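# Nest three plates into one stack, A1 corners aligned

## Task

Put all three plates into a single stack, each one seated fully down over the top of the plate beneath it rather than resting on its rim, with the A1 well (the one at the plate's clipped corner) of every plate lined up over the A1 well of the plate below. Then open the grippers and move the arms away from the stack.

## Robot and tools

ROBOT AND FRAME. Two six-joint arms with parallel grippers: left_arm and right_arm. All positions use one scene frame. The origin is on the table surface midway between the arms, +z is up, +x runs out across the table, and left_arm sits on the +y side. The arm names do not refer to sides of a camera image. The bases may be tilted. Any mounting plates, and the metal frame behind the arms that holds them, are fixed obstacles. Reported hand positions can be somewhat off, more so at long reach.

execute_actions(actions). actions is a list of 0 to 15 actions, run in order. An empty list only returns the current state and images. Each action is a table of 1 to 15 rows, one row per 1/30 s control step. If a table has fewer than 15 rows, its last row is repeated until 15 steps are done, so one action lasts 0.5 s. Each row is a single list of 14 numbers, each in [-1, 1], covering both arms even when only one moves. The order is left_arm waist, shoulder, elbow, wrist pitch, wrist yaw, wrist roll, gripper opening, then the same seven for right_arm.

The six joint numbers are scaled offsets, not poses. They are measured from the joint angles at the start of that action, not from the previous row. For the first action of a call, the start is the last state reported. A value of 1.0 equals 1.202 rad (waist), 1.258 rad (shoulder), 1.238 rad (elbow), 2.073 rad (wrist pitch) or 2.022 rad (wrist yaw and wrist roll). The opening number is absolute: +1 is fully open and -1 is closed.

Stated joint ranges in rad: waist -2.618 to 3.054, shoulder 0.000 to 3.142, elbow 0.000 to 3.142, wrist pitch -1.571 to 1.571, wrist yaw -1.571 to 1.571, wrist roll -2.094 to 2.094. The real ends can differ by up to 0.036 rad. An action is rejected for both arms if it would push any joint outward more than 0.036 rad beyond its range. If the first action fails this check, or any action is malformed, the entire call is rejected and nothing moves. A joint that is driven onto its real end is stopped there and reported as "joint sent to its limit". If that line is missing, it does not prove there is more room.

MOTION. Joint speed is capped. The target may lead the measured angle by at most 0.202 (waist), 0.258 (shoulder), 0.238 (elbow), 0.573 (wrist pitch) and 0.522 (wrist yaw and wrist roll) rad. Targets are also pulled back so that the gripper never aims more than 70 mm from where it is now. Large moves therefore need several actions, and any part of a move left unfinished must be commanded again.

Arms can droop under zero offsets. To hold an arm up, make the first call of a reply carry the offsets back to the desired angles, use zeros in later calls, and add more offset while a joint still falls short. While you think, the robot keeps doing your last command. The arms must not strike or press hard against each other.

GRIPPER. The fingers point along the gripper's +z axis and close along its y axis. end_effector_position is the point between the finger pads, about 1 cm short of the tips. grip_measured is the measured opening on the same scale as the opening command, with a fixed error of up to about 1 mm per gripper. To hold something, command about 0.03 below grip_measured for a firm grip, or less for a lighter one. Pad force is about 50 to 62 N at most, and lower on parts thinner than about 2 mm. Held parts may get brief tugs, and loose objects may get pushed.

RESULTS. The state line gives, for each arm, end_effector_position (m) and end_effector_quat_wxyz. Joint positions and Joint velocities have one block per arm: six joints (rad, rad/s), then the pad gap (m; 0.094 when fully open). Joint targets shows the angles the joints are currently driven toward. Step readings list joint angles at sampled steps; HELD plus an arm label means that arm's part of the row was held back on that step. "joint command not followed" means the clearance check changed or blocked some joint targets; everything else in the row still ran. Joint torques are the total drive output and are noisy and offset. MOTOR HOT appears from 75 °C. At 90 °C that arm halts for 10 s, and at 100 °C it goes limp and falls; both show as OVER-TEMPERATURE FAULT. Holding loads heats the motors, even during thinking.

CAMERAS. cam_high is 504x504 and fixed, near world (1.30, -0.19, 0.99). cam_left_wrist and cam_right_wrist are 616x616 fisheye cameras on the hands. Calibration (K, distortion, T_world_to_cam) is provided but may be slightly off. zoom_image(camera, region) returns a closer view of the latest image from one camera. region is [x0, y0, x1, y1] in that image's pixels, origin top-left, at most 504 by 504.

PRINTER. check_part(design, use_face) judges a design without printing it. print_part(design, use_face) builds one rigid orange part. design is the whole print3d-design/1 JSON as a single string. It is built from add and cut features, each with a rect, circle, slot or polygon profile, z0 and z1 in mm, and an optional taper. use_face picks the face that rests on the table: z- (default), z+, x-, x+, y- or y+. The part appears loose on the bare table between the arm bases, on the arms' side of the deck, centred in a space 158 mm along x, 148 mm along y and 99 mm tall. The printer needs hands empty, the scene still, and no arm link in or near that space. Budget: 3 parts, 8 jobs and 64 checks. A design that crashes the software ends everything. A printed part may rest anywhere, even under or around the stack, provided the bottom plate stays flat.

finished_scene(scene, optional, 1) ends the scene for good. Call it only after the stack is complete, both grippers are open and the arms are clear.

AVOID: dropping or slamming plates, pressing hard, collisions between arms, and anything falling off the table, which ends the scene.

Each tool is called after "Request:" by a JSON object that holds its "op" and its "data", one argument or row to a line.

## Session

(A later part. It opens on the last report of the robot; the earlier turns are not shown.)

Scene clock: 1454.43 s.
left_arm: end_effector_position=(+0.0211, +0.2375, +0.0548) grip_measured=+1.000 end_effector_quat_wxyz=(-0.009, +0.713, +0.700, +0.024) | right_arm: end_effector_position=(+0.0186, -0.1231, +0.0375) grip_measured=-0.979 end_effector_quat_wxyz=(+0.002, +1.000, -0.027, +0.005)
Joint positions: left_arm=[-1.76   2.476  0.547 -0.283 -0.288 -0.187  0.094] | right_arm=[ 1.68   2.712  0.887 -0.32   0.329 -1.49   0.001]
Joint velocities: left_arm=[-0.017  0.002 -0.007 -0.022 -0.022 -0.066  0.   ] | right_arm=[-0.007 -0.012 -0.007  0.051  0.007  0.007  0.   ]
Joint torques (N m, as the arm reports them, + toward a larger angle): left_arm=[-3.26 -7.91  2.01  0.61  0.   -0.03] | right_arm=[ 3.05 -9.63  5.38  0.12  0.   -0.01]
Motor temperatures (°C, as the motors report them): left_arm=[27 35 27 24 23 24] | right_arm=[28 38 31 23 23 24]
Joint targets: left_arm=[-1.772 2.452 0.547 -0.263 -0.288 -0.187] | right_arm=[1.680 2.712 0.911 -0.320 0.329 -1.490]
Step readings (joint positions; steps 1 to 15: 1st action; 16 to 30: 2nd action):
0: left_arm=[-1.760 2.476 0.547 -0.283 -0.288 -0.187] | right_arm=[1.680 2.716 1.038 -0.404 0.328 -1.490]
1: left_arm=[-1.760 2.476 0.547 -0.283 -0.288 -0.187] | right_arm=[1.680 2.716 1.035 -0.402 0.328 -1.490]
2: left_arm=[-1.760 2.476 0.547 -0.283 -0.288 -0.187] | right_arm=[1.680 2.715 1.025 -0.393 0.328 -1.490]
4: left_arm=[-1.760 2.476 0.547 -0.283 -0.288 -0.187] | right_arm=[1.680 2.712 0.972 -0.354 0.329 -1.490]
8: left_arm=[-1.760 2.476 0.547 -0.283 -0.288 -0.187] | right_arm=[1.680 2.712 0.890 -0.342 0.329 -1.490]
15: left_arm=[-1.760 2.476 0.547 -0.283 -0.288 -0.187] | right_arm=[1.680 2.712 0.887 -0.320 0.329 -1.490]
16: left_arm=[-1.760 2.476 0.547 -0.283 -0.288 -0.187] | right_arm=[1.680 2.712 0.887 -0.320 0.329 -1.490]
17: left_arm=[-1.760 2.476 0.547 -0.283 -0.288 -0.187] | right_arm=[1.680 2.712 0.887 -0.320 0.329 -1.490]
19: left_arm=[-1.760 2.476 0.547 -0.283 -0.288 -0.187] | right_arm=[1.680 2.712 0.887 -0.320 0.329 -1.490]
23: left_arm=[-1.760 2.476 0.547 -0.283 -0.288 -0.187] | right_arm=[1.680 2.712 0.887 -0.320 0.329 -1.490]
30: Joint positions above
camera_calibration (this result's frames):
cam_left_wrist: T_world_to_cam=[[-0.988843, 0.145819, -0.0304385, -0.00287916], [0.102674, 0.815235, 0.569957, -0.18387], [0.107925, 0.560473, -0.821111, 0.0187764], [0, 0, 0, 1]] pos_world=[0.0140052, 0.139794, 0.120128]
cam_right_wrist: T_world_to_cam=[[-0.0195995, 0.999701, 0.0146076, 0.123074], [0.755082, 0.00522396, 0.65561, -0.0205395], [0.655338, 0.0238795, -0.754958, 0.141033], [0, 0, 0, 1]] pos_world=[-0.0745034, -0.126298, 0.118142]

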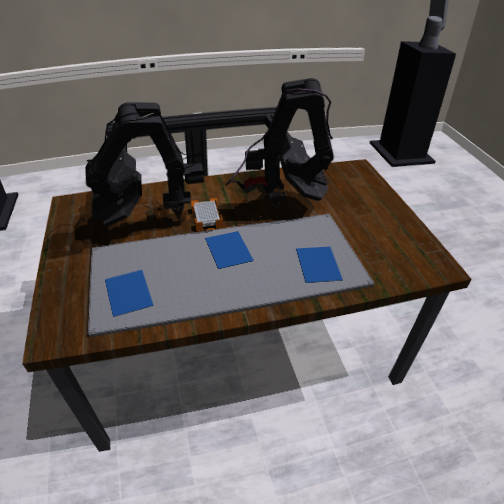

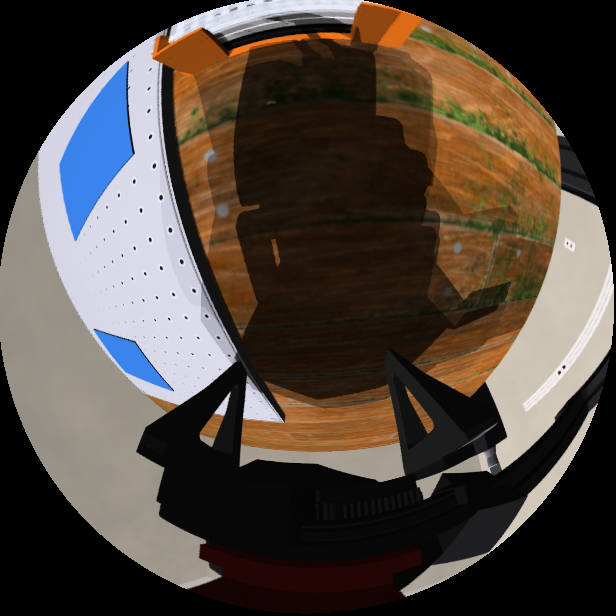

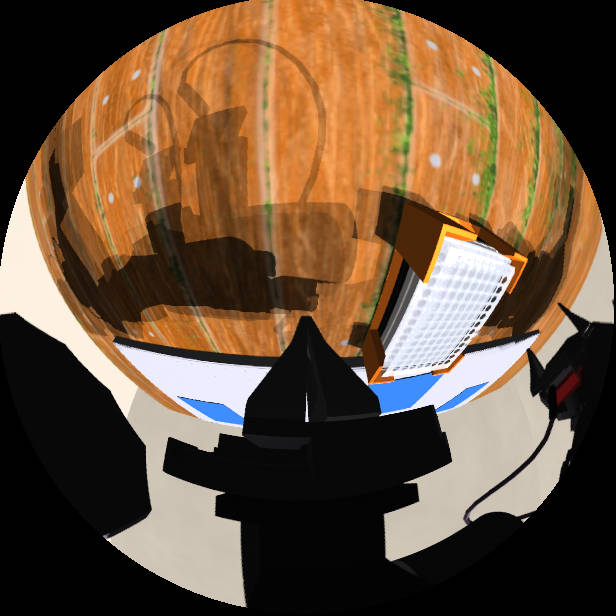

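Request:
{"op": "execute_actions", "data": {
  "actions": [
    [[-0.01,-0.019,0,0.01,0,0,1,0,0.015,0.02,0.01,0,0,-1],[-0.01,-0.019,0,0.01,0,0,1,0,0.03,0.02,0.02,0,0,-1],[-0.01,-0.019,0,0.01,0,0,1,0,0.045,0.02,0.03,0,0,-1]],
    [[-0.01,-0.019,0,0.01,0,0,1,0,0.022,0.02,0.015,0,0,-1]],
    [[-0.01,-0.019,0,0.01,0,0,1,0,0.022,0.02,0.015,0,0,-1]],
    [[-0.01,-0.019,0,0.01,0,0,1,0,0.022,0.02,0.015,0,0,-1]],
    [[-0.01,-0.019,0,0.01,0,0,1,0,0.02,0.02,0.01,0,0,-1]]
  ]
}}

Request:
{"op": "zoom_image", "data": {
  "camera": "cam_right_wrist",
  "region": [340,180,560,400]
}}

Scene clock: 1468.90 s.
left_arm: end_effector_position=(+0.0211, +0.2375, +0.0548) grip_measured=+1.000 end_effector_quat_wxyz=(-0.009, +0.713, +0.700, +0.024) | right_arm: end_effector_position=(+0.0105, -0.1214, +0.0129) grip_measured=-0.979 end_effector_quat_wxyz=(-0.002, +1.000, -0.029, +0.005)
Joint positions: left_arm=[-1.76   2.476  0.547 -0.283 -0.288 -0.187  0.094] | right_arm=[ 1.68   2.806  0.887 -0.216  0.329 -1.49   0.001]
Joint velocities: left_arm=[-0.002 -0.002 -0.012 -0.007  0.022 -0.051  0.   ] | right_arm=[ 0.002 -0.017  0.002  0.007 -0.051  0.022 -0.001]
Joint torques (N m, as the arm reports them, + toward a larger angle): left_arm=[-3.27 -7.87  2.03  0.61  0.   -0.03] | right_arm=[ 2.99 -7.92  4.98  0.28 -0.01  0.  ]
Motor temperatures (°C, as the motors report them): left_arm=[27 35 27 24 23 24] | right_arm=[28 37 31 23 23 24]
Joint targets: left_arm=[-1.772 2.452 0.547 -0.263 -0.288 -0.187] | right_arm=[1.680 2.827 0.911 -0.200 0.329 -1.490]
Step readings (joint positions; steps 1 to 15: 1st action; 16 to 30: 2nd action; 31 to 45: 3rd action; 46 to 60: 4th action; 61 to 75: 5th action):
0: left_arm=[-1.760 2.476 0.547 -0.283 -0.288 -0.187] | right_arm=[1.680 2.712 0.887 -0.320 0.329 -1.490]
1: left_arm=[-1.760 2.476 0.547 -0.283 -0.288 -0.187] | right_arm=[1.680 2.712 0.887 -0.319 0.329 -1.490]
2: left_arm=[-1.760 2.476 0.547 -0.283 -0.288 -0.187] | right_arm=[1.680 2.715 0.887 -0.316 0.329 -1.490]
4: left_arm=[-1.760 2.476 0.547 -0.283 -0.288 -0.187] | right_arm=[1.680 2.731 0.887 -0.296 0.329 -1.490]
8: left_arm=[-1.760 2.476 0.547 -0.283 -0.288 -0.187] | right_arm=[1.680 2.759 0.887 -0.284 0.329 -1.490]
15: left_arm=[-1.760 2.476 0.547 -0.283 -0.288 -0.187] | right_arm=[1.680 2.760 0.887 -0.273 0.329 -1.490]
16: left_arm=[-1.760 2.476 0.547 -0.283 -0.288 -0.187] | right_arm=[1.680 2.761 0.887 -0.271 0.329 -1.490]
17: left_arm=[-1.760 2.476 0.547 -0.283 -0.288 -0.187] | right_arm=[1.680 2.763 0.887 -0.267 0.329 -1.490]
19: left_arm=[-1.760 2.476 0.547 -0.283 -0.288 -0.187] | right_arm=[1.680 2.770 0.887 -0.262 0.329 -1.490]
23: left_arm=[-1.760 2.476 0.547 -0.283 -0.288 -0.187] | right_arm=[1.680 2.774 0.887 -0.259 0.329 -1.490]
30: left_arm=[-1.760 2.476 0.547 -0.283 -0.288 -0.187] | right_arm=[1.680 2.774 0.887 -0.256 0.329 -1.490]
31: left_arm=[-1.760 2.476 0.547 -0.283 -0.288 -0.187] | right_arm=[1.680 2.775 0.887 -0.254 0.329 -1.490]
32: left_arm=[-1.760 2.476 0.547 -0.283 -0.288 -0.187] | right_arm=[1.680 2.778 0.887 -0.250 0.329 -1.490]
34: left_arm=[-1.760 2.476 0.547 -0.283 -0.288 -0.187] | right_arm=[1.680 2.784 0.887 -0.244 0.329 -1.490]
38: left_arm=[-1.760 2.476 0.547 -0.283 -0.288 -0.187] | right_arm=[1.680 2.788 0.887 -0.242 0.329 -1.490]
45: left_arm=[-1.760 2.476 0.547 -0.283 -0.288 -0.187] | right_arm=[1.680 2.788 0.887 -0.238 0.329 -1.490]
46: left_arm=[-1.760 2.476 0.547 -0.283 -0.288 -0.187] | right_arm=[1.680 2.789 0.887 -0.236 0.329 -1.490]
47: left_arm=[-1.760 2.476 0.547 -0.283 -0.288 -0.187] | right_arm=[1.680 2.792 0.887 -0.232 0.329 -1.490]
49: left_arm=[-1.760 2.476 0.547 -0.283 -0.288 -0.187] | right_arm=[1.680 2.798 0.887 -0.227 0.329 -1.490]
53: left_arm=[-1.760 2.476 0.547 -0.283 -0.288 -0.187] | right_arm=[1.680 2.802 0.887 -0.225 0.329 -1.490]
60: left_arm=[-1.760 2.476 0.547 -0.283 -0.288 -0.187] | right_arm=[1.680 2.802 0.887 -0.221 0.329 -1.490]
61: left_arm=[-1.760 2.476 0.547 -0.283 -0.288 -0.187] | right_arm=[1.680 2.803 0.887 -0.220 0.329 -1.490]
62: left_arm=[-1.760 2.476 0.547 -0.283 -0.288 -0.187] | right_arm=[1.680 2.805 0.887 -0.217 0.329 -1.490]
64: left_arm=[-1.760 2.476 0.547 -0.283 -0.288 -0.187] | right_arm=[1.680 2.806 0.887 -0.216 0.329 -1.490]
68: left_arm=[-1.760 2.476 0.547 -0.283 -0.288 -0.187] | right_arm=[1.680 2.806 0.887 -0.216 0.329 -1.490]
75: Joint positions above
camera_calibration (this result's frames):
cam_left_wrist: T_world_to_cam=[[-0.988843, 0.145819, -0.0304385, -0.00287916], [0.102674, 0.815235, 0.569957, -0.18387], [0.107925, 0.560473, -0.821111, 0.0187764], [0, 0, 0, 1]] pos_world=[0.0140052, 0.139794, 0.120128]
cam_right_wrist: T_world_to_cam=[[-0.0164879, 0.999575, 0.0240242, 0.121444], [0.754984, -0.0033068, 0.655735, 0.000640769], [0.655536, 0.0289496, -0.754609, 0.128367], [0, 0, 0, 1]] pos_world=[-0.0826305, -0.125107, 0.0935289]

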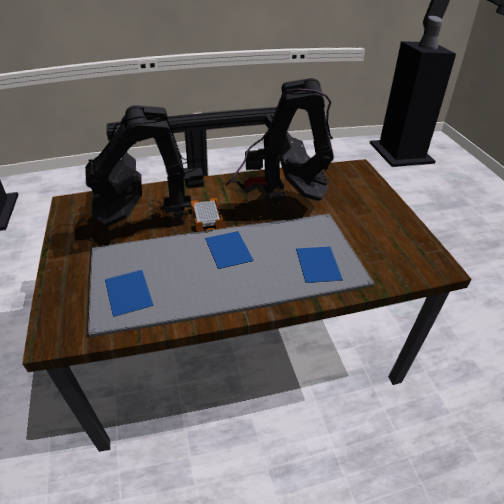

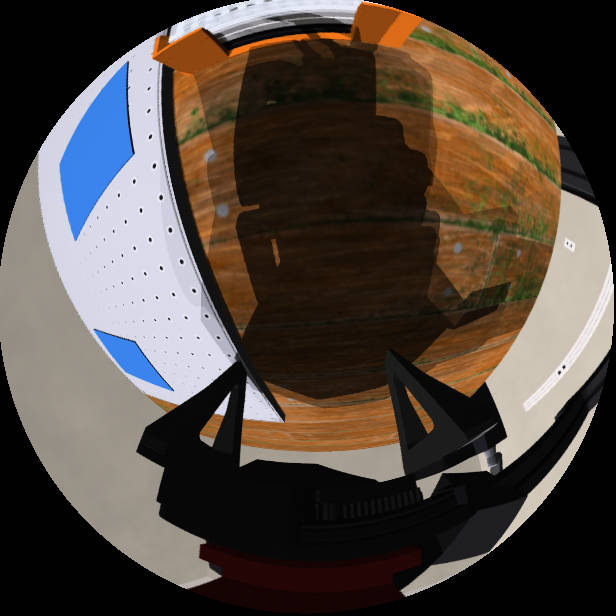

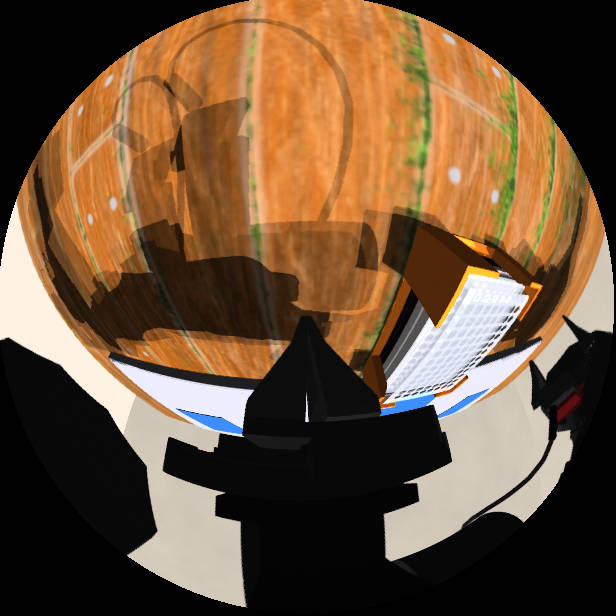

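Region (340, 180, 560, 400) of cam_right_wrist's 616x616 image, scaled by 2.291, with more detail than that image has.

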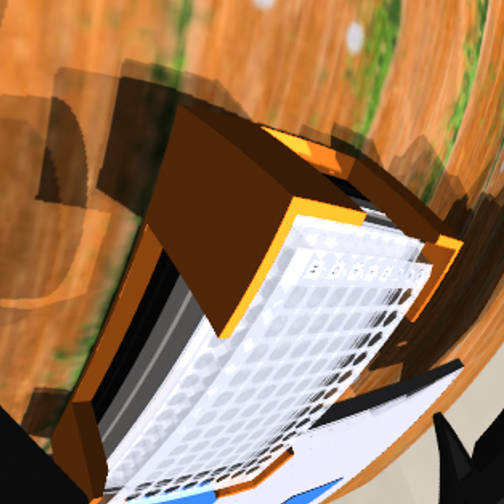

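Request:
{"op": "execute_actions", "data": {
  "actions": [
    [[-0.01,-0.019,0,0.01,0,0,1,0.02,-0.03,0.03,-0.02,0,0,-1],[-0.01,-0.019,0,0.01,0,0,1,0.05,-0.06,0.05,-0.05,0,0.02,-1],[-0.01,-0.019,0,0.01,0,0,1,0.1,-0.09,0.08,-0.09,0,0.04,-1],[-0.01,-0.019,0,0.01,0,0,1,0.15,-0.1,0.12,-0.12,0,0.06,-1],[-0.01,-0.019,0,0.01,0,0,1,0.2,-0.1,0.16,-0.15,0,0.08,-1],[-0.01,-0.019,0,0.01,0,0,1,0.23,-0.1,0.2,-0.17,0,0.09,-1]],
    [[-0.01,-0.019,0,0.01,0,0,1,0.01,0,0.02,0,0,0,-1]]
  ]
}}

Scene clock: 1488.10 s.
left_arm: end_effector_position=(+0.0211, +0.2375, +0.0548) grip_measured=+1.000 end_effector_quat_wxyz=(-0.009, +0.713, +0.700, +0.024) | right_arm: end_effector_position=(-0.0245, -0.0446, +0.1133) grip_measured=-0.979 end_effector_quat_wxyz=(-0.099, +0.993, -0.008, +0.065)
Joint positions: left_arm=[-1.76   2.476  0.547 -0.283 -0.288 -0.187  0.094] | right_arm=[ 1.967  2.67   1.138 -0.502  0.335 -1.328  0.001]
Joint velocities: left_arm=[ 0.002  0.002 -0.017  0.007 -0.007 -0.007  0.   ] | right_arm=[-0.012 -0.002  0.017 -0.022  0.051  0.037  0.001]
Joint torques (N m, as the arm reports them, + toward a larger angle): left_arm=[-3.27 -7.87  2.03  0.6   0.   -0.03] | right_arm=[  2.8  -11.21   7.26   0.43   0.09  -0.01]
Motor temperatures (°C, as the motors report them): left_arm=[27 34 27 24 23 24] | right_arm=[28 36 31 23 23 24]
Joint targets: left_arm=[-1.772 2.452 0.547 -0.263 -0.288 -0.187] | right_arm=[1.978 2.669 1.162 -0.498 0.335 -1.328]
Step readings (joint positions; steps 1 to 15: 1st action; 16 to 30: 2nd action):
0: left_arm=[-1.760 2.476 0.547 -0.283 -0.288 -0.187] | right_arm=[1.680 2.806 0.887 -0.216 0.329 -1.490]
1: left_arm=[-1.760 2.476 0.547 -0.283 -0.288 -0.187] | right_arm=[1.681 2.803 0.887 -0.217 0.329 -1.490]
2: left_arm=[-1.760 2.476 0.547 -0.283 -0.288 -0.187] | right_arm=[1.687 2.794 0.890 -0.233 0.330 -1.485]
4: left_arm=[-1.760 2.476 0.547 -0.283 -0.288 -0.187] | right_arm=[1.736 2.756 0.919 -0.312 0.333 -1.456]
8: left_arm=[-1.760 2.476 0.547 -0.283 -0.288 -0.187] | right_arm=[1.922 2.697 1.083 -0.442 0.337 -1.379]
15: left_arm=[-1.760 2.476 0.547 -0.283 -0.288 -0.187] | right_arm=[1.966 2.669 1.138 -0.498 0.335 -1.328]
16: left_arm=[-1.760 2.476 0.547 -0.283 -0.288 -0.187] | right_arm=[1.965 2.670 1.138 -0.503 0.335 -1.328]
17: left_arm=[-1.760 2.476 0.547 -0.283 -0.288 -0.187] | right_arm=[1.966 2.670 1.138 -0.503 0.335 -1.328]
19: left_arm=[-1.760 2.476 0.547 -0.283 -0.288 -0.187] | right_arm=[1.967 2.670 1.138 -0.502 0.335 -1.328]
23: left_arm=[-1.760 2.476 0.547 -0.283 -0.288 -0.187] | right_arm=[1.967 2.670 1.138 -0.502 0.335 -1.328]
30: Joint positions above
camera_calibration (this result's frames):
cam_left_wrist: T_world_to_cam=[[-0.988843, 0.145819, -0.0304385, -0.00287916], [0.102674, 0.815235, 0.569957, -0.18387], [0.107925, 0.560473, -0.821111, 0.0187764], [0, 0, 0, 1]] pos_world=[0.0140052, 0.139794, 0.120128]
cam_right_wrist: T_world_to_cam=[[-0.0739683, 0.975608, 0.206683, 0.0184848], [0.668126, -0.105382, 0.736547, -0.0543426], [0.740362, 0.192571, -0.644035, 0.221707], [0, 0, 0, 1]] pos_world=[-0.126468, -0.066455, 0.178992]

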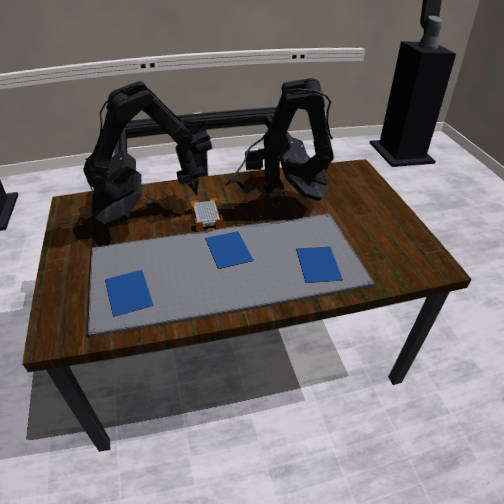

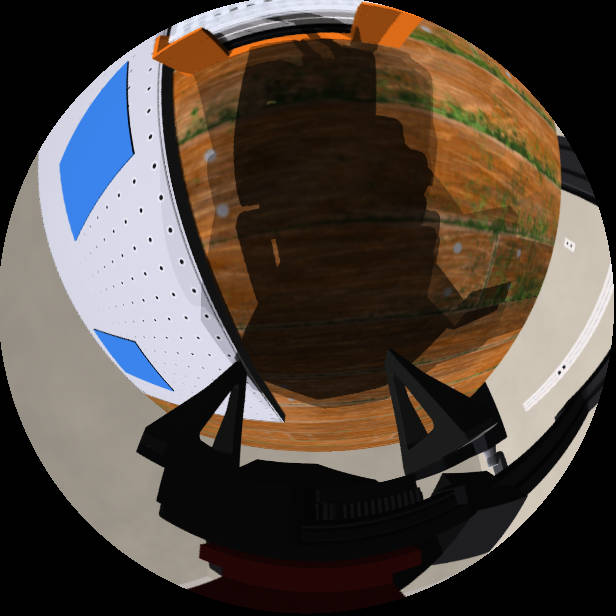

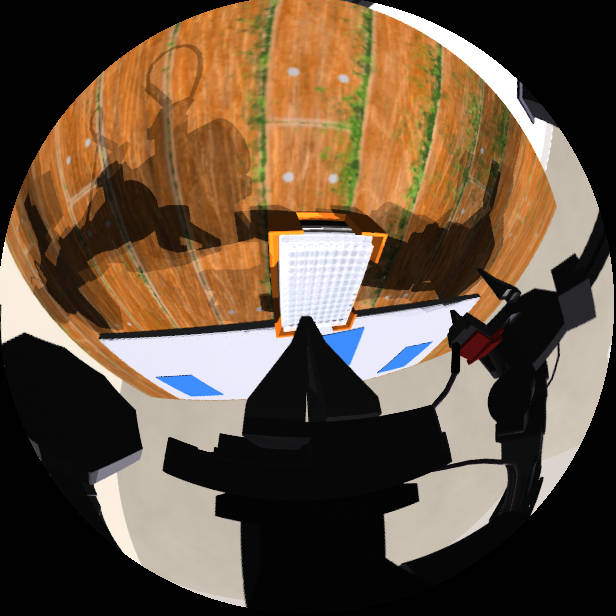

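Request:
{"op": "execute_actions", "data": {
  "actions": [
    [[-0.01,-0.019,0,0.01,0,0,1,0.01,0.03,0.06,-0.03,-0.02,0,-1],[-0.01,-0.019,0,0.01,0,0,1,0.01,0.06,0.1,-0.06,-0.04,0,-1],[-0.01,-0.019,0,0.01,0,0,1,0.01,0.1,0.14,-0.09,-0.06,0,-1],[-0.01,-0.019,0,0.01,0,0,1,0.01,0.14,0.18,-0.11,-0.07,0,-1]],
    [[-0.01,-0.019,0,0.01,0,0,1,0.01,0,0.02,-0.01,0,0,-1]]
  ]
}}

Scene clock: 1498.97 s.
left_arm: end_effector_position=(+0.0211, +0.2375, +0.0548) grip_measured=+1.000 end_effector_quat_wxyz=(-0.009, +0.713, +0.700, +0.024) | right_arm: end_effector_position=(-0.0492, -0.0481, +0.0894) grip_measured=-0.979 end_effector_quat_wxyz=(-0.006, +1.000, +0.013, +0.028)
Joint positions: left_arm=[-1.76   2.476  0.547 -0.283 -0.288 -0.187  0.094] | right_arm=[ 1.967  2.841  1.336 -0.695  0.214 -1.328  0.001]
Joint velocities: left_arm=[ 0.007  0.002 -0.012 -0.022  0.007 -0.051  0.   ] | right_arm=[-0.007 -0.012 -0.002 -0.007  0.066 -0.022  0.001]
Joint torques (N m, as the arm reports them, + toward a larger angle): left_arm=[-3.25 -7.88  2.03  0.61  0.   -0.04] | right_arm=[  2.89 -12.38   6.93  -0.02   0.03   0.01]
Motor temperatures (°C, as the motors report them): left_arm=[27 34 27 24 23 24] | right_arm=[27 37 31 23 23 24]
Joint targets: left_arm=[-1.772 2.452 0.547 -0.263 -0.288 -0.187] | right_arm=[1.979 2.841 1.361 -0.714 0.215 -1.328]
Step readings (joint positions; steps 1 to 15: 1st action; 16 to 30: 2nd action):
0: left_arm=[-1.760 2.476 0.547 -0.283 -0.288 -0.187] | right_arm=[1.967 2.670 1.138 -0.502 0.335 -1.328]
1: left_arm=[-1.760 2.476 0.547 -0.283 -0.288 -0.187] | right_arm=[1.967 2.673 1.144 -0.512 0.331 -1.328]
2: left_arm=[-1.760 2.476 0.547 -0.283 -0.288 -0.187] | right_arm=[1.967 2.686 1.166 -0.535 0.322 -1.328]
4: left_arm=[-1.760 2.476 0.547 -0.283 -0.288 -0.187] | right_arm=[1.967 2.745 1.249 -0.597 0.288 -1.328]
8: left_arm=[-1.760 2.476 0.547 -0.283 -0.288 -0.187] | right_arm=[1.967 2.834 1.336 -0.631 0.240 -1.328]
15: left_arm=[-1.760 2.476 0.547 -0.283 -0.288 -0.187] | right_arm=[1.967 2.841 1.336 -0.693 0.215 -1.328]
16: left_arm=[-1.760 2.476 0.547 -0.283 -0.288 -0.187] | right_arm=[1.967 2.841 1.336 -0.695 0.214 -1.328]
17: left_arm=[-1.760 2.476 0.547 -0.283 -0.288 -0.187] | right_arm=[1.967 2.841 1.336 -0.695 0.214 -1.328]
19: left_arm=[-1.760 2.476 0.547 -0.283 -0.288 -0.187] | right_arm=[1.967 2.841 1.336 -0.695 0.214 -1.328]
23: left_arm=[-1.760 2.476 0.547 -0.283 -0.288 -0.187] | right_arm=[1.967 2.841 1.336 -0.695 0.214 -1.328]
30: Joint positions above
camera_calibration (this result's frames):
cam_left_wrist: T_world_to_cam=[[-0.988843, 0.145819, -0.0304385, -0.00287916], [0.102674, 0.815235, 0.569957, -0.18387], [0.107925, 0.560473, -0.821111, 0.0187764], [0, 0, 0, 1]] pos_world=[0.0140052, 0.139794, 0.120128]
cam_right_wrist: T_world_to_cam=[[-0.1005, 0.994561, 0.0273712, 0.0406361], [0.72142, 0.0538986, 0.690397, -0.00618841], [0.685166, 0.0891307, -0.722913, 0.224603], [0, 0, 0, 1]] pos_world=[-0.145342, -0.0601005, 0.165529]

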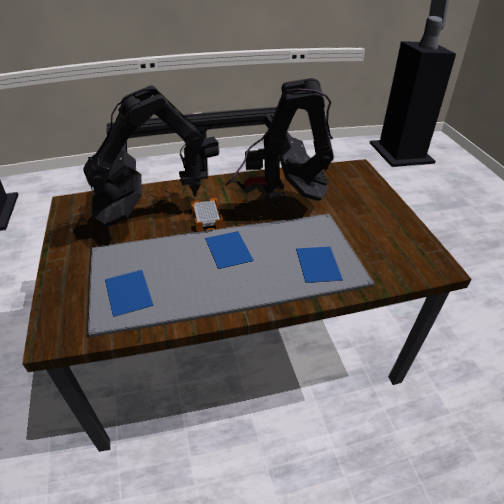

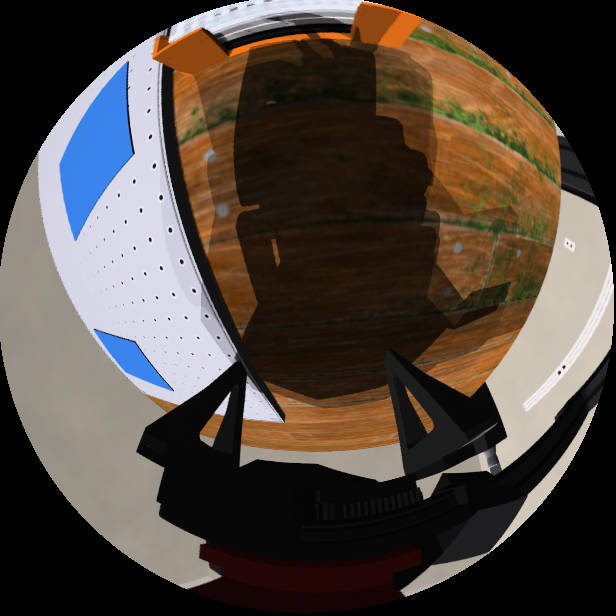

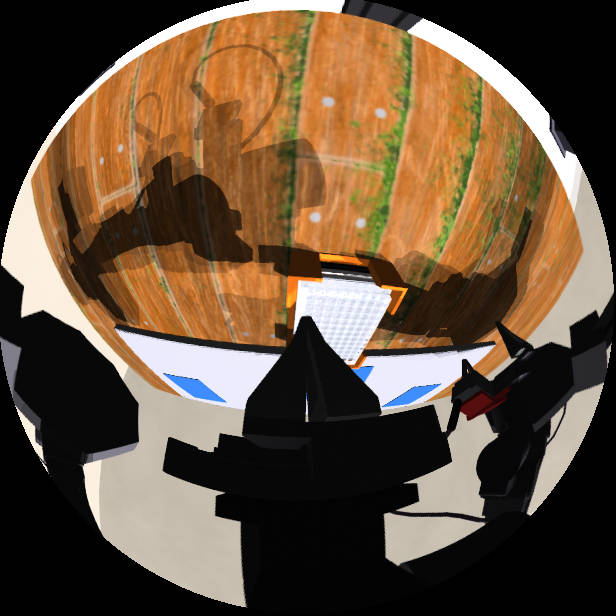

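Request:
{"op": "execute_actions", "data": {
  "actions": [
    [[-0.01,-0.019,0,0.01,0,0,1,-0.02,0.015,0.02,0.01,-0.015,0,-1],[-0.01,-0.019,0,0.01,0,0,1,-0.035,0.03,0.02,0.02,-0.03,0,-1],[-0.01,-0.019,0,0.01,0,0,1,-0.05,0.047,0.02,0.03,-0.035,0,-1]],
    [[-0.01,-0.019,0,0.01,0,0,1,0.0,0,0.02,0,0,0,-1]]
  ]
}}

Request:
{"op": "zoom_image", "data": {
  "camera": "cam_right_wrist",
  "region": [230,220,450,380]
}}

Scene clock: 1510.27 s.
left_arm: end_effector_position=(+0.0211, +0.2375, +0.0548) grip_measured=+1.000 end_effector_quat_wxyz=(-0.009, +0.713, +0.700, +0.024) | right_arm: end_effector_position=(-0.0496, -0.0495, +0.0666) grip_measured=-0.979 end_effector_quat_wxyz=(+0.013, +1.000, -0.011, -0.012)
Joint positions: left_arm=[-1.76   2.476  0.547 -0.283 -0.288 -0.187  0.094] | right_arm=[ 1.905  2.896  1.336 -0.65   0.163 -1.328  0.001]
Joint velocities: left_arm=[ 0.007  0.002 -0.017  0.022 -0.022 -0.051  0.   ] | right_arm=[ 0.002 -0.007 -0.022  0.051 -0.051 -0.007  0.001]
Joint torques (N m, as the arm reports them, + toward a larger angle): left_arm=[-3.25 -7.88  2.    0.61  0.   -0.04] | right_arm=[  2.2  -12.61   6.6    0.11  -0.04   0.  ]
Motor temperatures (°C, as the motors report them): left_arm=[27 34 27 24 23 24] | right_arm=[27 39 32 23 23 24]
Joint targets: left_arm=[-1.772 2.452 0.547 -0.263 -0.288 -0.187] | right_arm=[1.905 2.896 1.361 -0.650 0.163 -1.328]
Step readings (joint positions; steps 1 to 15: 1st action; 16 to 30: 2nd action):
0: left_arm=[-1.760 2.476 0.547 -0.283 -0.288 -0.187] | right_arm=[1.967 2.841 1.336 -0.695 0.214 -1.328]
1: left_arm=[-1.760 2.476 0.547 -0.283 -0.288 -0.187] | right_arm=[1.965 2.841 1.336 -0.694 0.212 -1.328]
2: left_arm=[-1.760 2.476 0.547 -0.283 -0.288 -0.187] | right_arm=[1.961 2.843 1.336 -0.692 0.205 -1.328]
4: left_arm=[-1.760 2.476 0.547 -0.283 -0.288 -0.187] | right_arm=[1.942 2.858 1.336 -0.673 0.187 -1.328]
8: left_arm=[-1.760 2.476 0.547 -0.283 -0.288 -0.187] | right_arm=[1.907 2.892 1.336 -0.658 0.174 -1.328]
15: left_arm=[-1.760 2.476 0.547 -0.283 -0.288 -0.187] | right_arm=[1.905 2.896 1.336 -0.650 0.163 -1.328]
16: left_arm=[-1.760 2.476 0.547 -0.283 -0.288 -0.187] | right_arm=[1.905 2.896 1.336 -0.650 0.163 -1.328]
17: left_arm=[-1.760 2.476 0.547 -0.283 -0.288 -0.187] | right_arm=[1.905 2.896 1.336 -0.650 0.163 -1.328]
19: left_arm=[-1.760 2.476 0.547 -0.283 -0.288 -0.187] | right_arm=[1.905 2.896 1.336 -0.650 0.163 -1.328]
23: left_arm=[-1.760 2.476 0.547 -0.283 -0.288 -0.187] | right_arm=[1.905 2.896 1.336 -0.650 0.163 -1.328]
30: Joint positions above
camera_calibration (this result's frames):
cam_left_wrist: T_world_to_cam=[[-0.988843, 0.145819, -0.0304385, -0.00287916], [0.102674, 0.815235, 0.569957, -0.18387], [0.107925, 0.560473, -0.821111, 0.0187764], [0, 0, 0, 1]] pos_world=[0.0140052, 0.139794, 0.120128]
cam_right_wrist: T_world_to_cam=[[-0.0517221, 0.998649, -0.00498413, 0.0474022], [0.776566, 0.0433569, 0.628542, 0.0163117], [0.627909, 0.028639, -0.77776, 0.206336], [0, 0, 0, 1]] pos_world=[-0.139776, -0.0539547, 0.150463]

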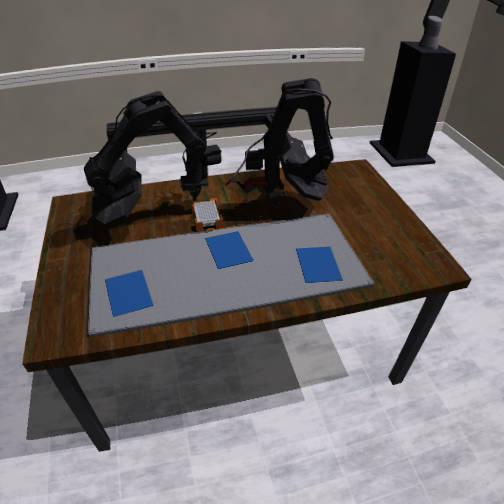

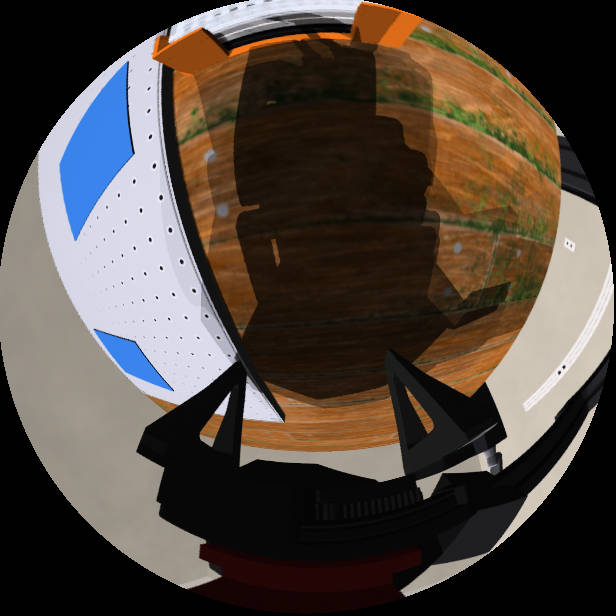

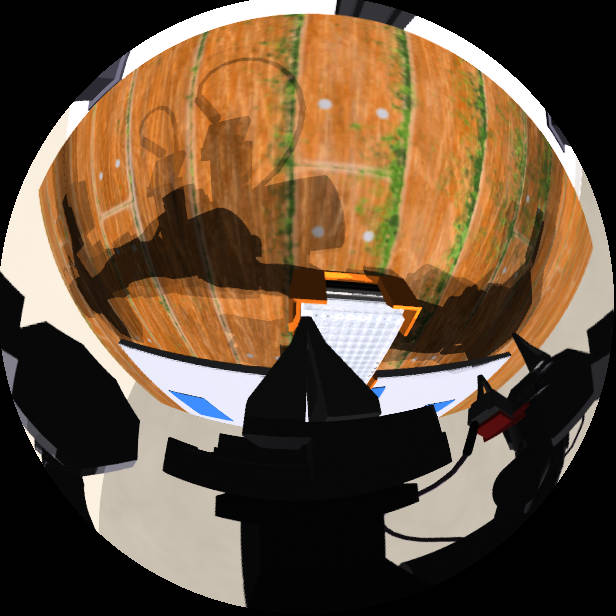

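Region (230, 220, 450, 380) of cam_right_wrist's 616x616 image, scaled by 2.291, with more detail than that image has; it fills the top 367 rows of this view, and the rest is white.

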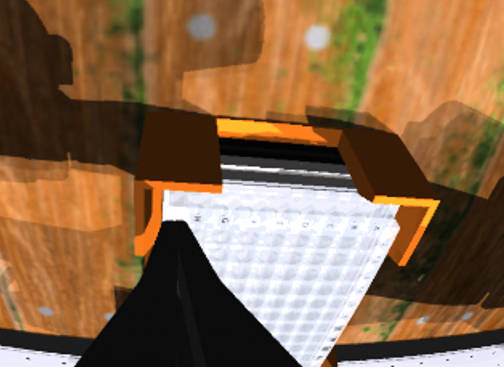

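Request:
{"op": "execute_actions", "data": {
  "actions": [
    [[-0.01,-0.019,0,0.01,0,0,1,0.02,0,0.02,0.01,0,0,-1],[-0.01,-0.019,0,0.01,0,0,1,0.04,0,0.02,0.015,0,0,-1]],
    [[-0.01,-0.019,0,0.01,0,0,1,0.01,0.022,0.02,0.015,0,0,-1]],
    [[-0.01,-0.019,0,0.01,0,0,1,0.01,0.022,0.02,0.015,0,0,-1]]
  ]
}}

Request:
{"op": "zoom_image", "data": {
  "camera": "cam_right_wrist",
  "region": [230,220,450,380]
}}

Scene clock: 1517.33 s.
left_arm: end_effector_position=(+0.0211, +0.2375, +0.0548) grip_measured=+1.000 end_effector_quat_wxyz=(-0.009, +0.713, +0.700, +0.024) | right_arm: end_effector_position=(-0.0602, -0.0459, +0.0576) grip_measured=-0.979 end_effector_quat_wxyz=(-0.001, +1.000, +0.004, -0.002)
Joint positions: left_arm=[-1.76   2.476  0.547 -0.283 -0.288 -0.187  0.094] | right_arm=[ 1.948  2.927  1.336 -0.603  0.165 -1.328  0.001]
Joint velocities: left_arm=[-0.002 -0.002 -0.027 -0.051 -0.022  0.066  0.   ] | right_arm=[ 0.007 -0.002  0.012 -0.081  0.066 -0.081 -0.   ]
Joint torques (N m, as the arm reports them, + toward a larger angle): left_arm=[-3.26 -7.87  2.02  0.61  0.   -0.03] | right_arm=[  2.95 -11.6    6.69   0.28  -0.02  -0.01]
Motor temperatures (°C, as the motors report them): left_arm=[27 34 27 24 23 24] | right_arm=[27 39 32 23 23 24]
Joint targets: left_arm=[-1.772 2.452 0.547 -0.263 -0.288 -0.187] | right_arm=[1.960 2.939 1.361 -0.586 0.165 -1.328]
Step readings (joint positions; steps 1 to 15: 1st action; 16 to 30: 2nd action; 31 to 45: 3rd action):
0: left_arm=[-1.760 2.476 0.547 -0.283 -0.288 -0.187] | right_arm=[1.905 2.896 1.336 -0.650 0.163 -1.328]
1: left_arm=[-1.760 2.476 0.547 -0.283 -0.288 -0.187] | right_arm=[1.907 2.896 1.336 -0.649 0.163 -1.328]
2: left_arm=[-1.760 2.476 0.547 -0.283 -0.288 -0.187] | right_arm=[1.910 2.896 1.336 -0.647 0.164 -1.328]
4: left_arm=[-1.760 2.476 0.547 -0.283 -0.288 -0.187] | right_arm=[1.926 2.896 1.336 -0.642 0.165 -1.328]
8: left_arm=[-1.760 2.476 0.547 -0.283 -0.288 -0.187] | right_arm=[1.948 2.896 1.336 -0.636 0.165 -1.328]
15: left_arm=[-1.760 2.476 0.547 -0.283 -0.288 -0.187] | right_arm=[1.948 2.896 1.336 -0.633 0.165 -1.328]
16: left_arm=[-1.760 2.476 0.547 -0.283 -0.288 -0.187] | right_arm=[1.948 2.897 1.336 -0.632 0.165 -1.328]
17: left_arm=[-1.760 2.476 0.547 -0.283 -0.288 -0.187] | right_arm=[1.948 2.899 1.336 -0.628 0.165 -1.328]
19: left_arm=[-1.760 2.476 0.547 -0.283 -0.288 -0.187] | right_arm=[1.948 2.905 1.336 -0.622 0.165 -1.328]
23: left_arm=[-1.760 2.476 0.547 -0.283 -0.288 -0.187] | right_arm=[1.948 2.912 1.336 -0.619 0.165 -1.328]
30: left_arm=[-1.760 2.476 0.547 -0.283 -0.288 -0.187] | right_arm=[1.948 2.912 1.336 -0.617 0.165 -1.328]
31: left_arm=[-1.760 2.476 0.547 -0.283 -0.288 -0.187] | right_arm=[1.948 2.913 1.336 -0.615 0.165 -1.328]
32: left_arm=[-1.760 2.476 0.547 -0.283 -0.288 -0.187] | right_arm=[1.948 2.915 1.336 -0.611 0.165 -1.328]
34: left_arm=[-1.760 2.476 0.547 -0.283 -0.288 -0.187] | right_arm=[1.948 2.921 1.336 -0.606 0.165 -1.328]
38: left_arm=[-1.760 2.476 0.547 -0.283 -0.288 -0.187] | right_arm=[1.948 2.927 1.336 -0.603 0.165 -1.328]
45: Joint positions above
camera_calibration (this result's frames):
cam_left_wrist: T_world_to_cam=[[-0.988843, 0.145819, -0.0304385, -0.00287916], [0.102674, 0.815235, 0.569957, -0.18387], [0.107925, 0.560473, -0.821111, 0.0187764], [0, 0, 0, 1]] pos_world=[0.0140052, 0.139794, 0.120128]
cam_right_wrist: T_world_to_cam=[[-0.0828253, 0.996341, 0.0210913, 0.0397585], [0.761926, 0.0496686, 0.645756, 0.028486], [0.642346, 0.069555, -0.763252, 0.207833], [0, 0, 0, 1]] pos_world=[-0.151912, -0.0554837, 0.139395]

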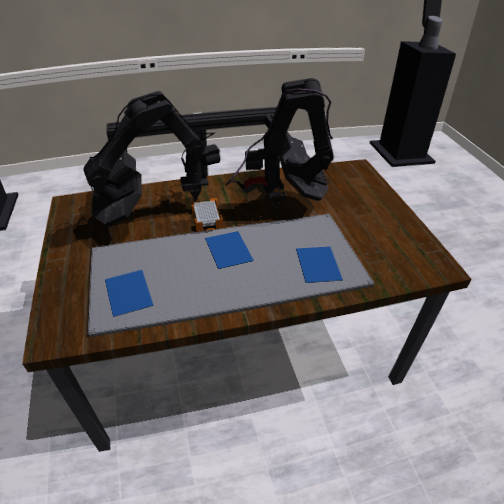

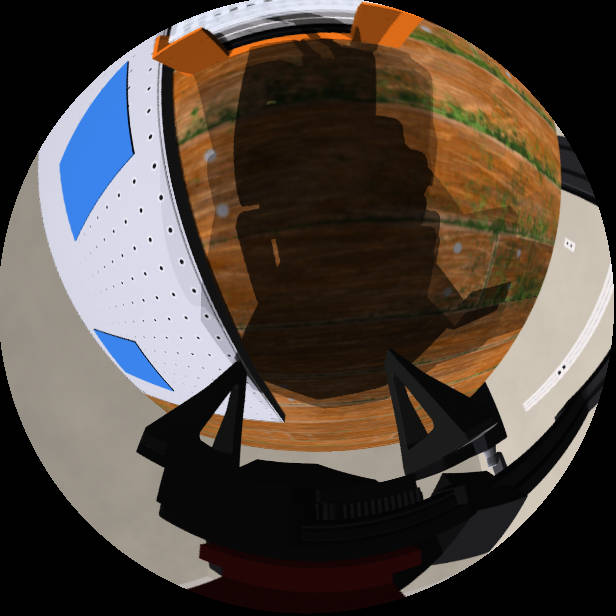

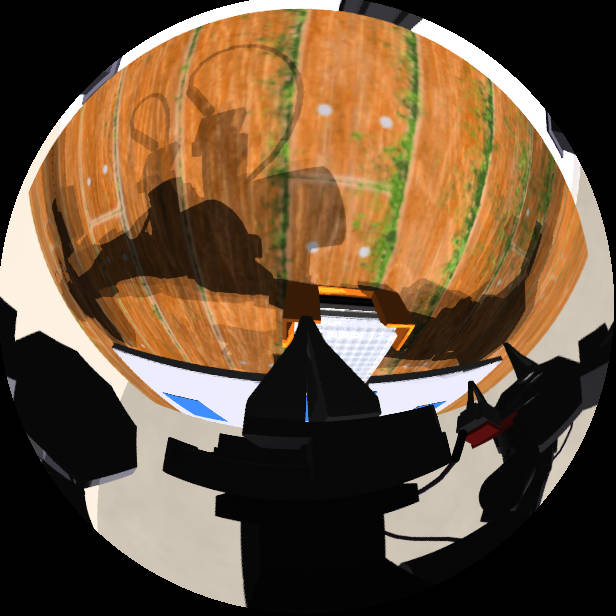

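Region (230, 220, 450, 380) of cam_right_wrist's 616x616 image, scaled by 2.291, with more detail than that image has; it fills the top 367 rows of this view, and the rest is white.

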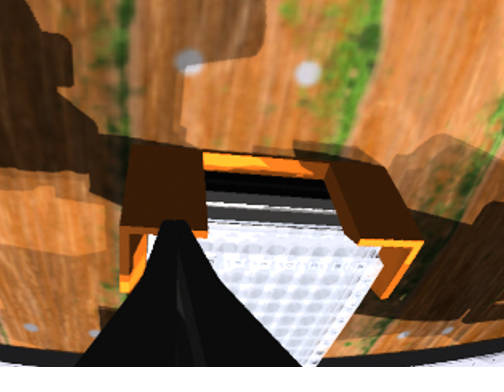

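Request:
{"op": "execute_actions", "data": {
  "actions": [
    [[-0.01,-0.019,0,0.01,0,0,1,0.01,0.018,0.02,0.01,0,0,-1]]
  ]
}}

Scene clock: 1522.43 s.
left_arm: end_effector_position=(+0.0211, +0.2375, +0.0548) grip_measured=+1.000 end_effector_quat_wxyz=(-0.009, +0.713, +0.700, +0.024) | right_arm: end_effector_position=(-0.0603, -0.0458, +0.0576) grip_measured=-0.979 end_effector_quat_wxyz=(-0.001, +1.000, +0.004, -0.002)
Joint positions: left_arm=[-1.76   2.476  0.547 -0.283 -0.288 -0.187  0.094] | right_arm=[ 1.948  2.927  1.336 -0.602  0.165 -1.328  0.001]
Joint velocities: left_arm=[-0.017 -0.002 -0.002 -0.007 -0.066 -0.022  0.   ] | right_arm=[-0.002  0.007 -0.007  0.066 -0.095  0.037 -0.001]
Joint torques (N m, as the arm reports them, + toward a larger angle): left_arm=[-3.26 -7.88  2.03  0.61 -0.01 -0.04] | right_arm=[  2.97 -10.6    6.64   0.31  -0.01   0.  ]
Motor temperatures (°C, as the motors report them): left_arm=[27 34 27 24 23 24] | right_arm=[27 39 32 23 23 24]
Joint targets: left_arm=[-1.772 2.452 0.547 -0.263 -0.288 -0.187] | right_arm=[1.960 2.949 1.361 -0.582 0.165 -1.328]
Step readings (joint positions):
0: left_arm=[-1.760 2.476 0.547 -0.283 -0.288 -0.187] | right_arm=[1.948 2.927 1.336 -0.603 0.165 -1.328]
1: left_arm=[-1.760 2.476 0.547 -0.283 -0.288 -0.187] | right_arm=[1.948 2.927 1.336 -0.602 0.165 -1.328]
2: left_arm=[-1.760 2.476 0.547 -0.283 -0.288 -0.187] | right_arm=[1.948 2.927 1.336 -0.602 0.165 -1.328]
4: left_arm=[-1.760 2.476 0.547 -0.283 -0.288 -0.187] | right_arm=[1.948 2.927 1.336 -0.602 0.165 -1.328]
8: left_arm=[-1.760 2.476 0.547 -0.283 -0.288 -0.187] | right_arm=[1.948 2.927 1.336 -0.602 0.165 -1.328]
15: Joint positions above
camera_calibration (this result's frames):
cam_left_wrist: T_world_to_cam=[[-0.988843, 0.145819, -0.0304385, -0.00287916], [0.102674, 0.815235, 0.569957, -0.18387], [0.107925, 0.560473, -0.821111, 0.0187764], [0, 0, 0, 1]] pos_world=[0.0140052, 0.139794, 0.120128]
cam_right_wrist: T_world_to_cam=[[-0.0827596, 0.996338, 0.0214619, 0.0396485], [0.76199, 0.0493848, 0.645703, 0.0284932], [0.642279, 0.0697919, -0.763287, 0.20785], [0, 0, 0, 1]] pos_world=[-0.151928, -0.0554167, 0.1394]

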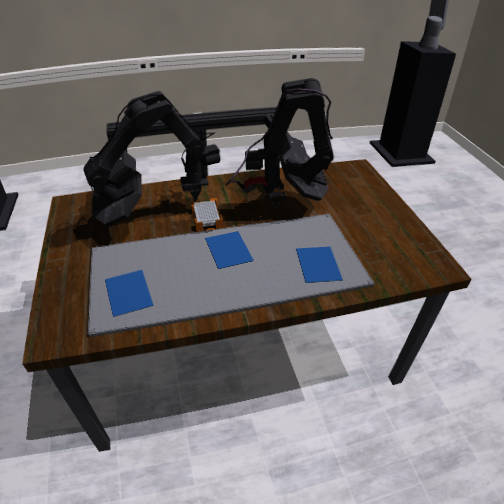

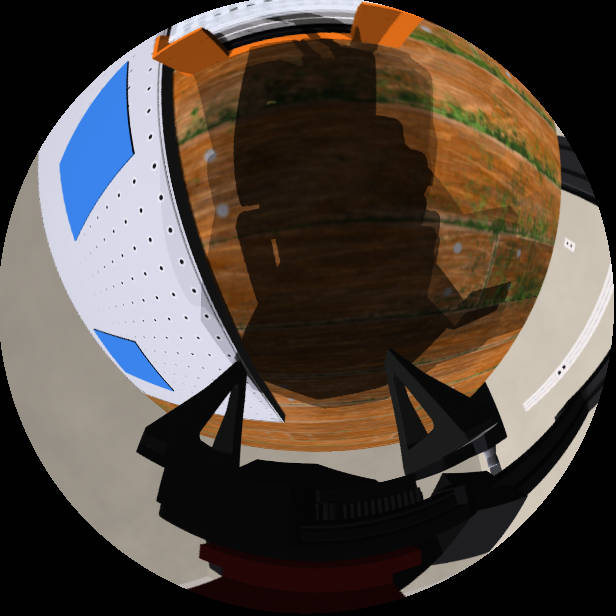

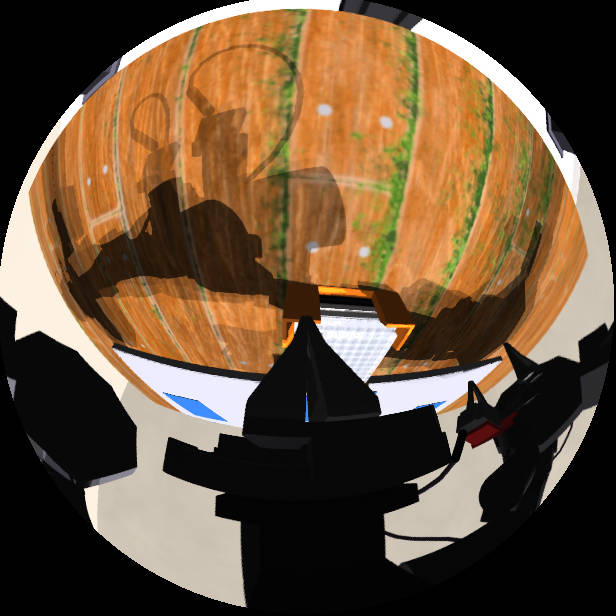

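Request:
{"op": "execute_actions", "data": {
  "actions": [
    [[-0.01,-0.019,0,0.01,0,0,1,0.0,-0.02,0.02,-0.015,0,0,-1],[-0.01,-0.019,0,0.01,0,0,1,0.0,-0.04,0.02,-0.03,0,0,-1]],
    [[-0.01,-0.019,0,0.01,0,0,1,-0.03,0,0.02,0.0,0.015,0,-1],[-0.01,-0.019,0,0.01,0,0,1,-0.06,0,0.02,0.015,0.03,-0.02,-1]],
    [[-0.01,-0.019,0,0.01,0,0,1,0,0.02,0.02,0.015,0,0,-1]]
  ]
}}

Scene clock: 1532.13 s.
left_arm: end_effector_position=(+0.0211, +0.2375, +0.0548) grip_measured=+1.000 end_effector_quat_wxyz=(-0.009, +0.713, +0.700, +0.024) | right_arm: end_effector_position=(-0.0350, -0.0357, +0.0647) grip_measured=-0.979 end_effector_quat_wxyz=(-0.011, +1.000, -0.013, +0.003)
Joint positions: left_arm=[-1.76   2.476  0.547 -0.283 -0.288 -0.187  0.094] | right_arm=[ 1.871  2.895  1.336 -0.603  0.222 -1.36   0.001]
Joint velocities: left_arm=[-0.017  0.002  0.002  0.051 -0.037  0.022  0.   ] | right_arm=[-0.002  0.007 -0.007  0.022 -0.095 -0.007  0.   ]
Joint torques (N m, as the arm reports them, + toward a larger angle): left_arm=[-3.25 -7.87  2.03  0.61  0.   -0.03] | right_arm=[  2.49 -11.55   6.8    0.29  -0.01   0.  ]
Motor temperatures (°C, as the motors report them): left_arm=[26 34 27 24 23 24] | right_arm=[27 39 32 23 23 24]
Joint targets: left_arm=[-1.772 2.452 0.547 -0.263 -0.288 -0.187] | right_arm=[1.871 2.907 1.361 -0.589 0.222 -1.360]
Step readings (joint positions; steps 1 to 15: 1st action; 16 to 30: 2nd action; 31 to 45: 3rd action):
0: left_arm=[-1.760 2.476 0.547 -0.283 -0.288 -0.187] | right_arm=[1.948 2.927 1.336 -0.602 0.165 -1.328]
1: left_arm=[-1.760 2.476 0.547 -0.283 -0.288 -0.187] | right_arm=[1.948 2.925 1.336 -0.603 0.165 -1.328]
2: left_arm=[-1.760 2.476 0.547 -0.283 -0.288 -0.187] | right_arm=[1.948 2.921 1.336 -0.608 0.165 -1.328]
4: left_arm=[-1.760 2.476 0.547 -0.283 -0.288 -0.187] | right_arm=[1.948 2.906 1.336 -0.623 0.165 -1.328]
8: left_arm=[-1.760 2.476 0.547 -0.283 -0.288 -0.187] | right_arm=[1.948 2.883 1.336 -0.630 0.165 -1.328]
15: left_arm=[-1.760 2.476 0.547 -0.283 -0.288 -0.187] | right_arm=[1.948 2.882 1.336 -0.637 0.165 -1.328]
16: left_arm=[-1.760 2.476 0.547 -0.283 -0.288 -0.187] | right_arm=[1.946 2.882 1.336 -0.637 0.168 -1.328]
17: left_arm=[-1.760 2.476 0.547 -0.283 -0.288 -0.187] | right_arm=[1.939 2.882 1.336 -0.635 0.174 -1.333]
19: left_arm=[-1.760 2.476 0.547 -0.283 -0.288 -0.187] | right_arm=[1.910 2.882 1.336 -0.630 0.191 -1.343]
23: left_arm=[-1.760 2.476 0.547 -0.283 -0.288 -0.187] | right_arm=[1.871 2.882 1.336 -0.623 0.214 -1.354]
30: left_arm=[-1.760 2.476 0.547 -0.283 -0.288 -0.187] | right_arm=[1.871 2.882 1.336 -0.620 0.222 -1.360]
31: left_arm=[-1.760 2.476 0.547 -0.283 -0.288 -0.187] | right_arm=[1.871 2.883 1.336 -0.619 0.222 -1.360]
32: left_arm=[-1.760 2.476 0.547 -0.283 -0.288 -0.187] | right_arm=[1.871 2.885 1.336 -0.615 0.222 -1.360]
34: left_arm=[-1.760 2.476 0.547 -0.283 -0.288 -0.187] | right_arm=[1.871 2.890 1.336 -0.610 0.222 -1.360]
38: left_arm=[-1.760 2.476 0.547 -0.283 -0.288 -0.187] | right_arm=[1.871 2.895 1.336 -0.606 0.222 -1.360]
45: Joint positions above
camera_calibration (this result's frames):
cam_left_wrist: T_world_to_cam=[[-0.988843, 0.145819, -0.0304385, -0.00287916], [0.102674, 0.815235, 0.569957, -0.18387], [0.107925, 0.560473, -0.821111, 0.0187764], [0, 0, 0, 1]] pos_world=[0.0140052, 0.139794, 0.120128]
cam_right_wrist: T_world_to_cam=[[-0.0477742, 0.99801, 0.0411475, 0.0315211], [0.757242, 0.00932312, 0.653067, 0.00204895], [0.651384, 0.0623584, -0.756181, 0.195954], [0, 0, 0, 1]] pos_world=[-0.127687, -0.0436968, 0.145542]

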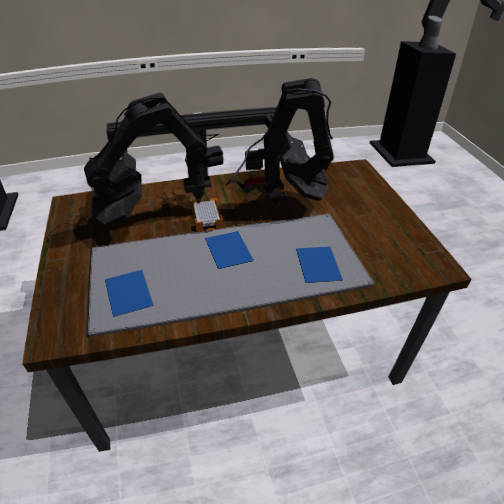

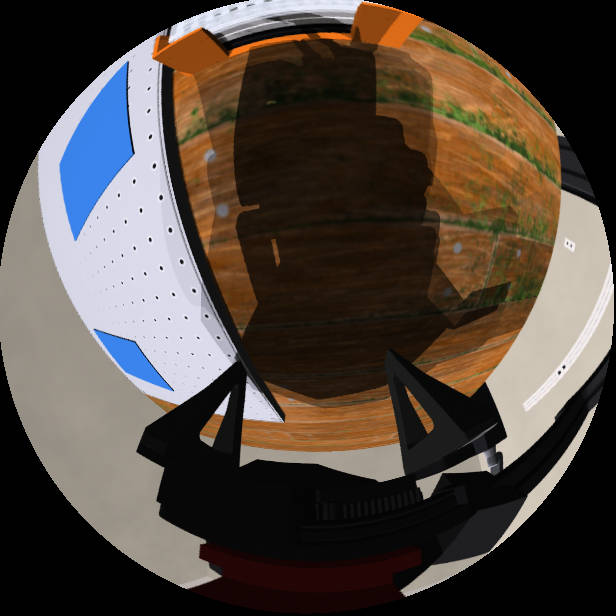

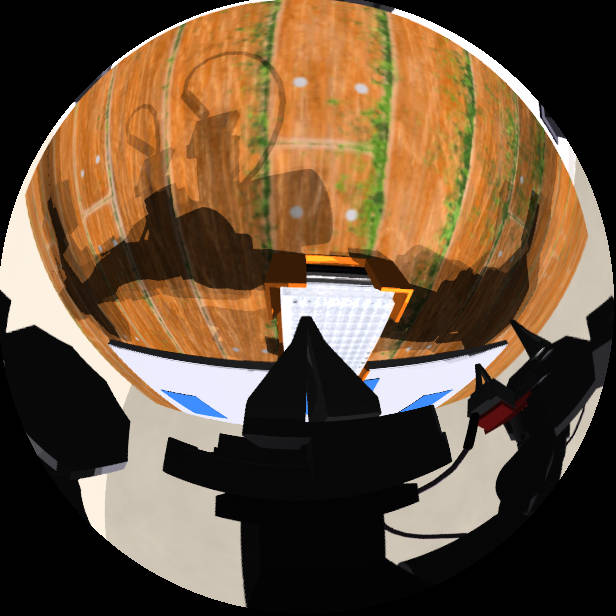

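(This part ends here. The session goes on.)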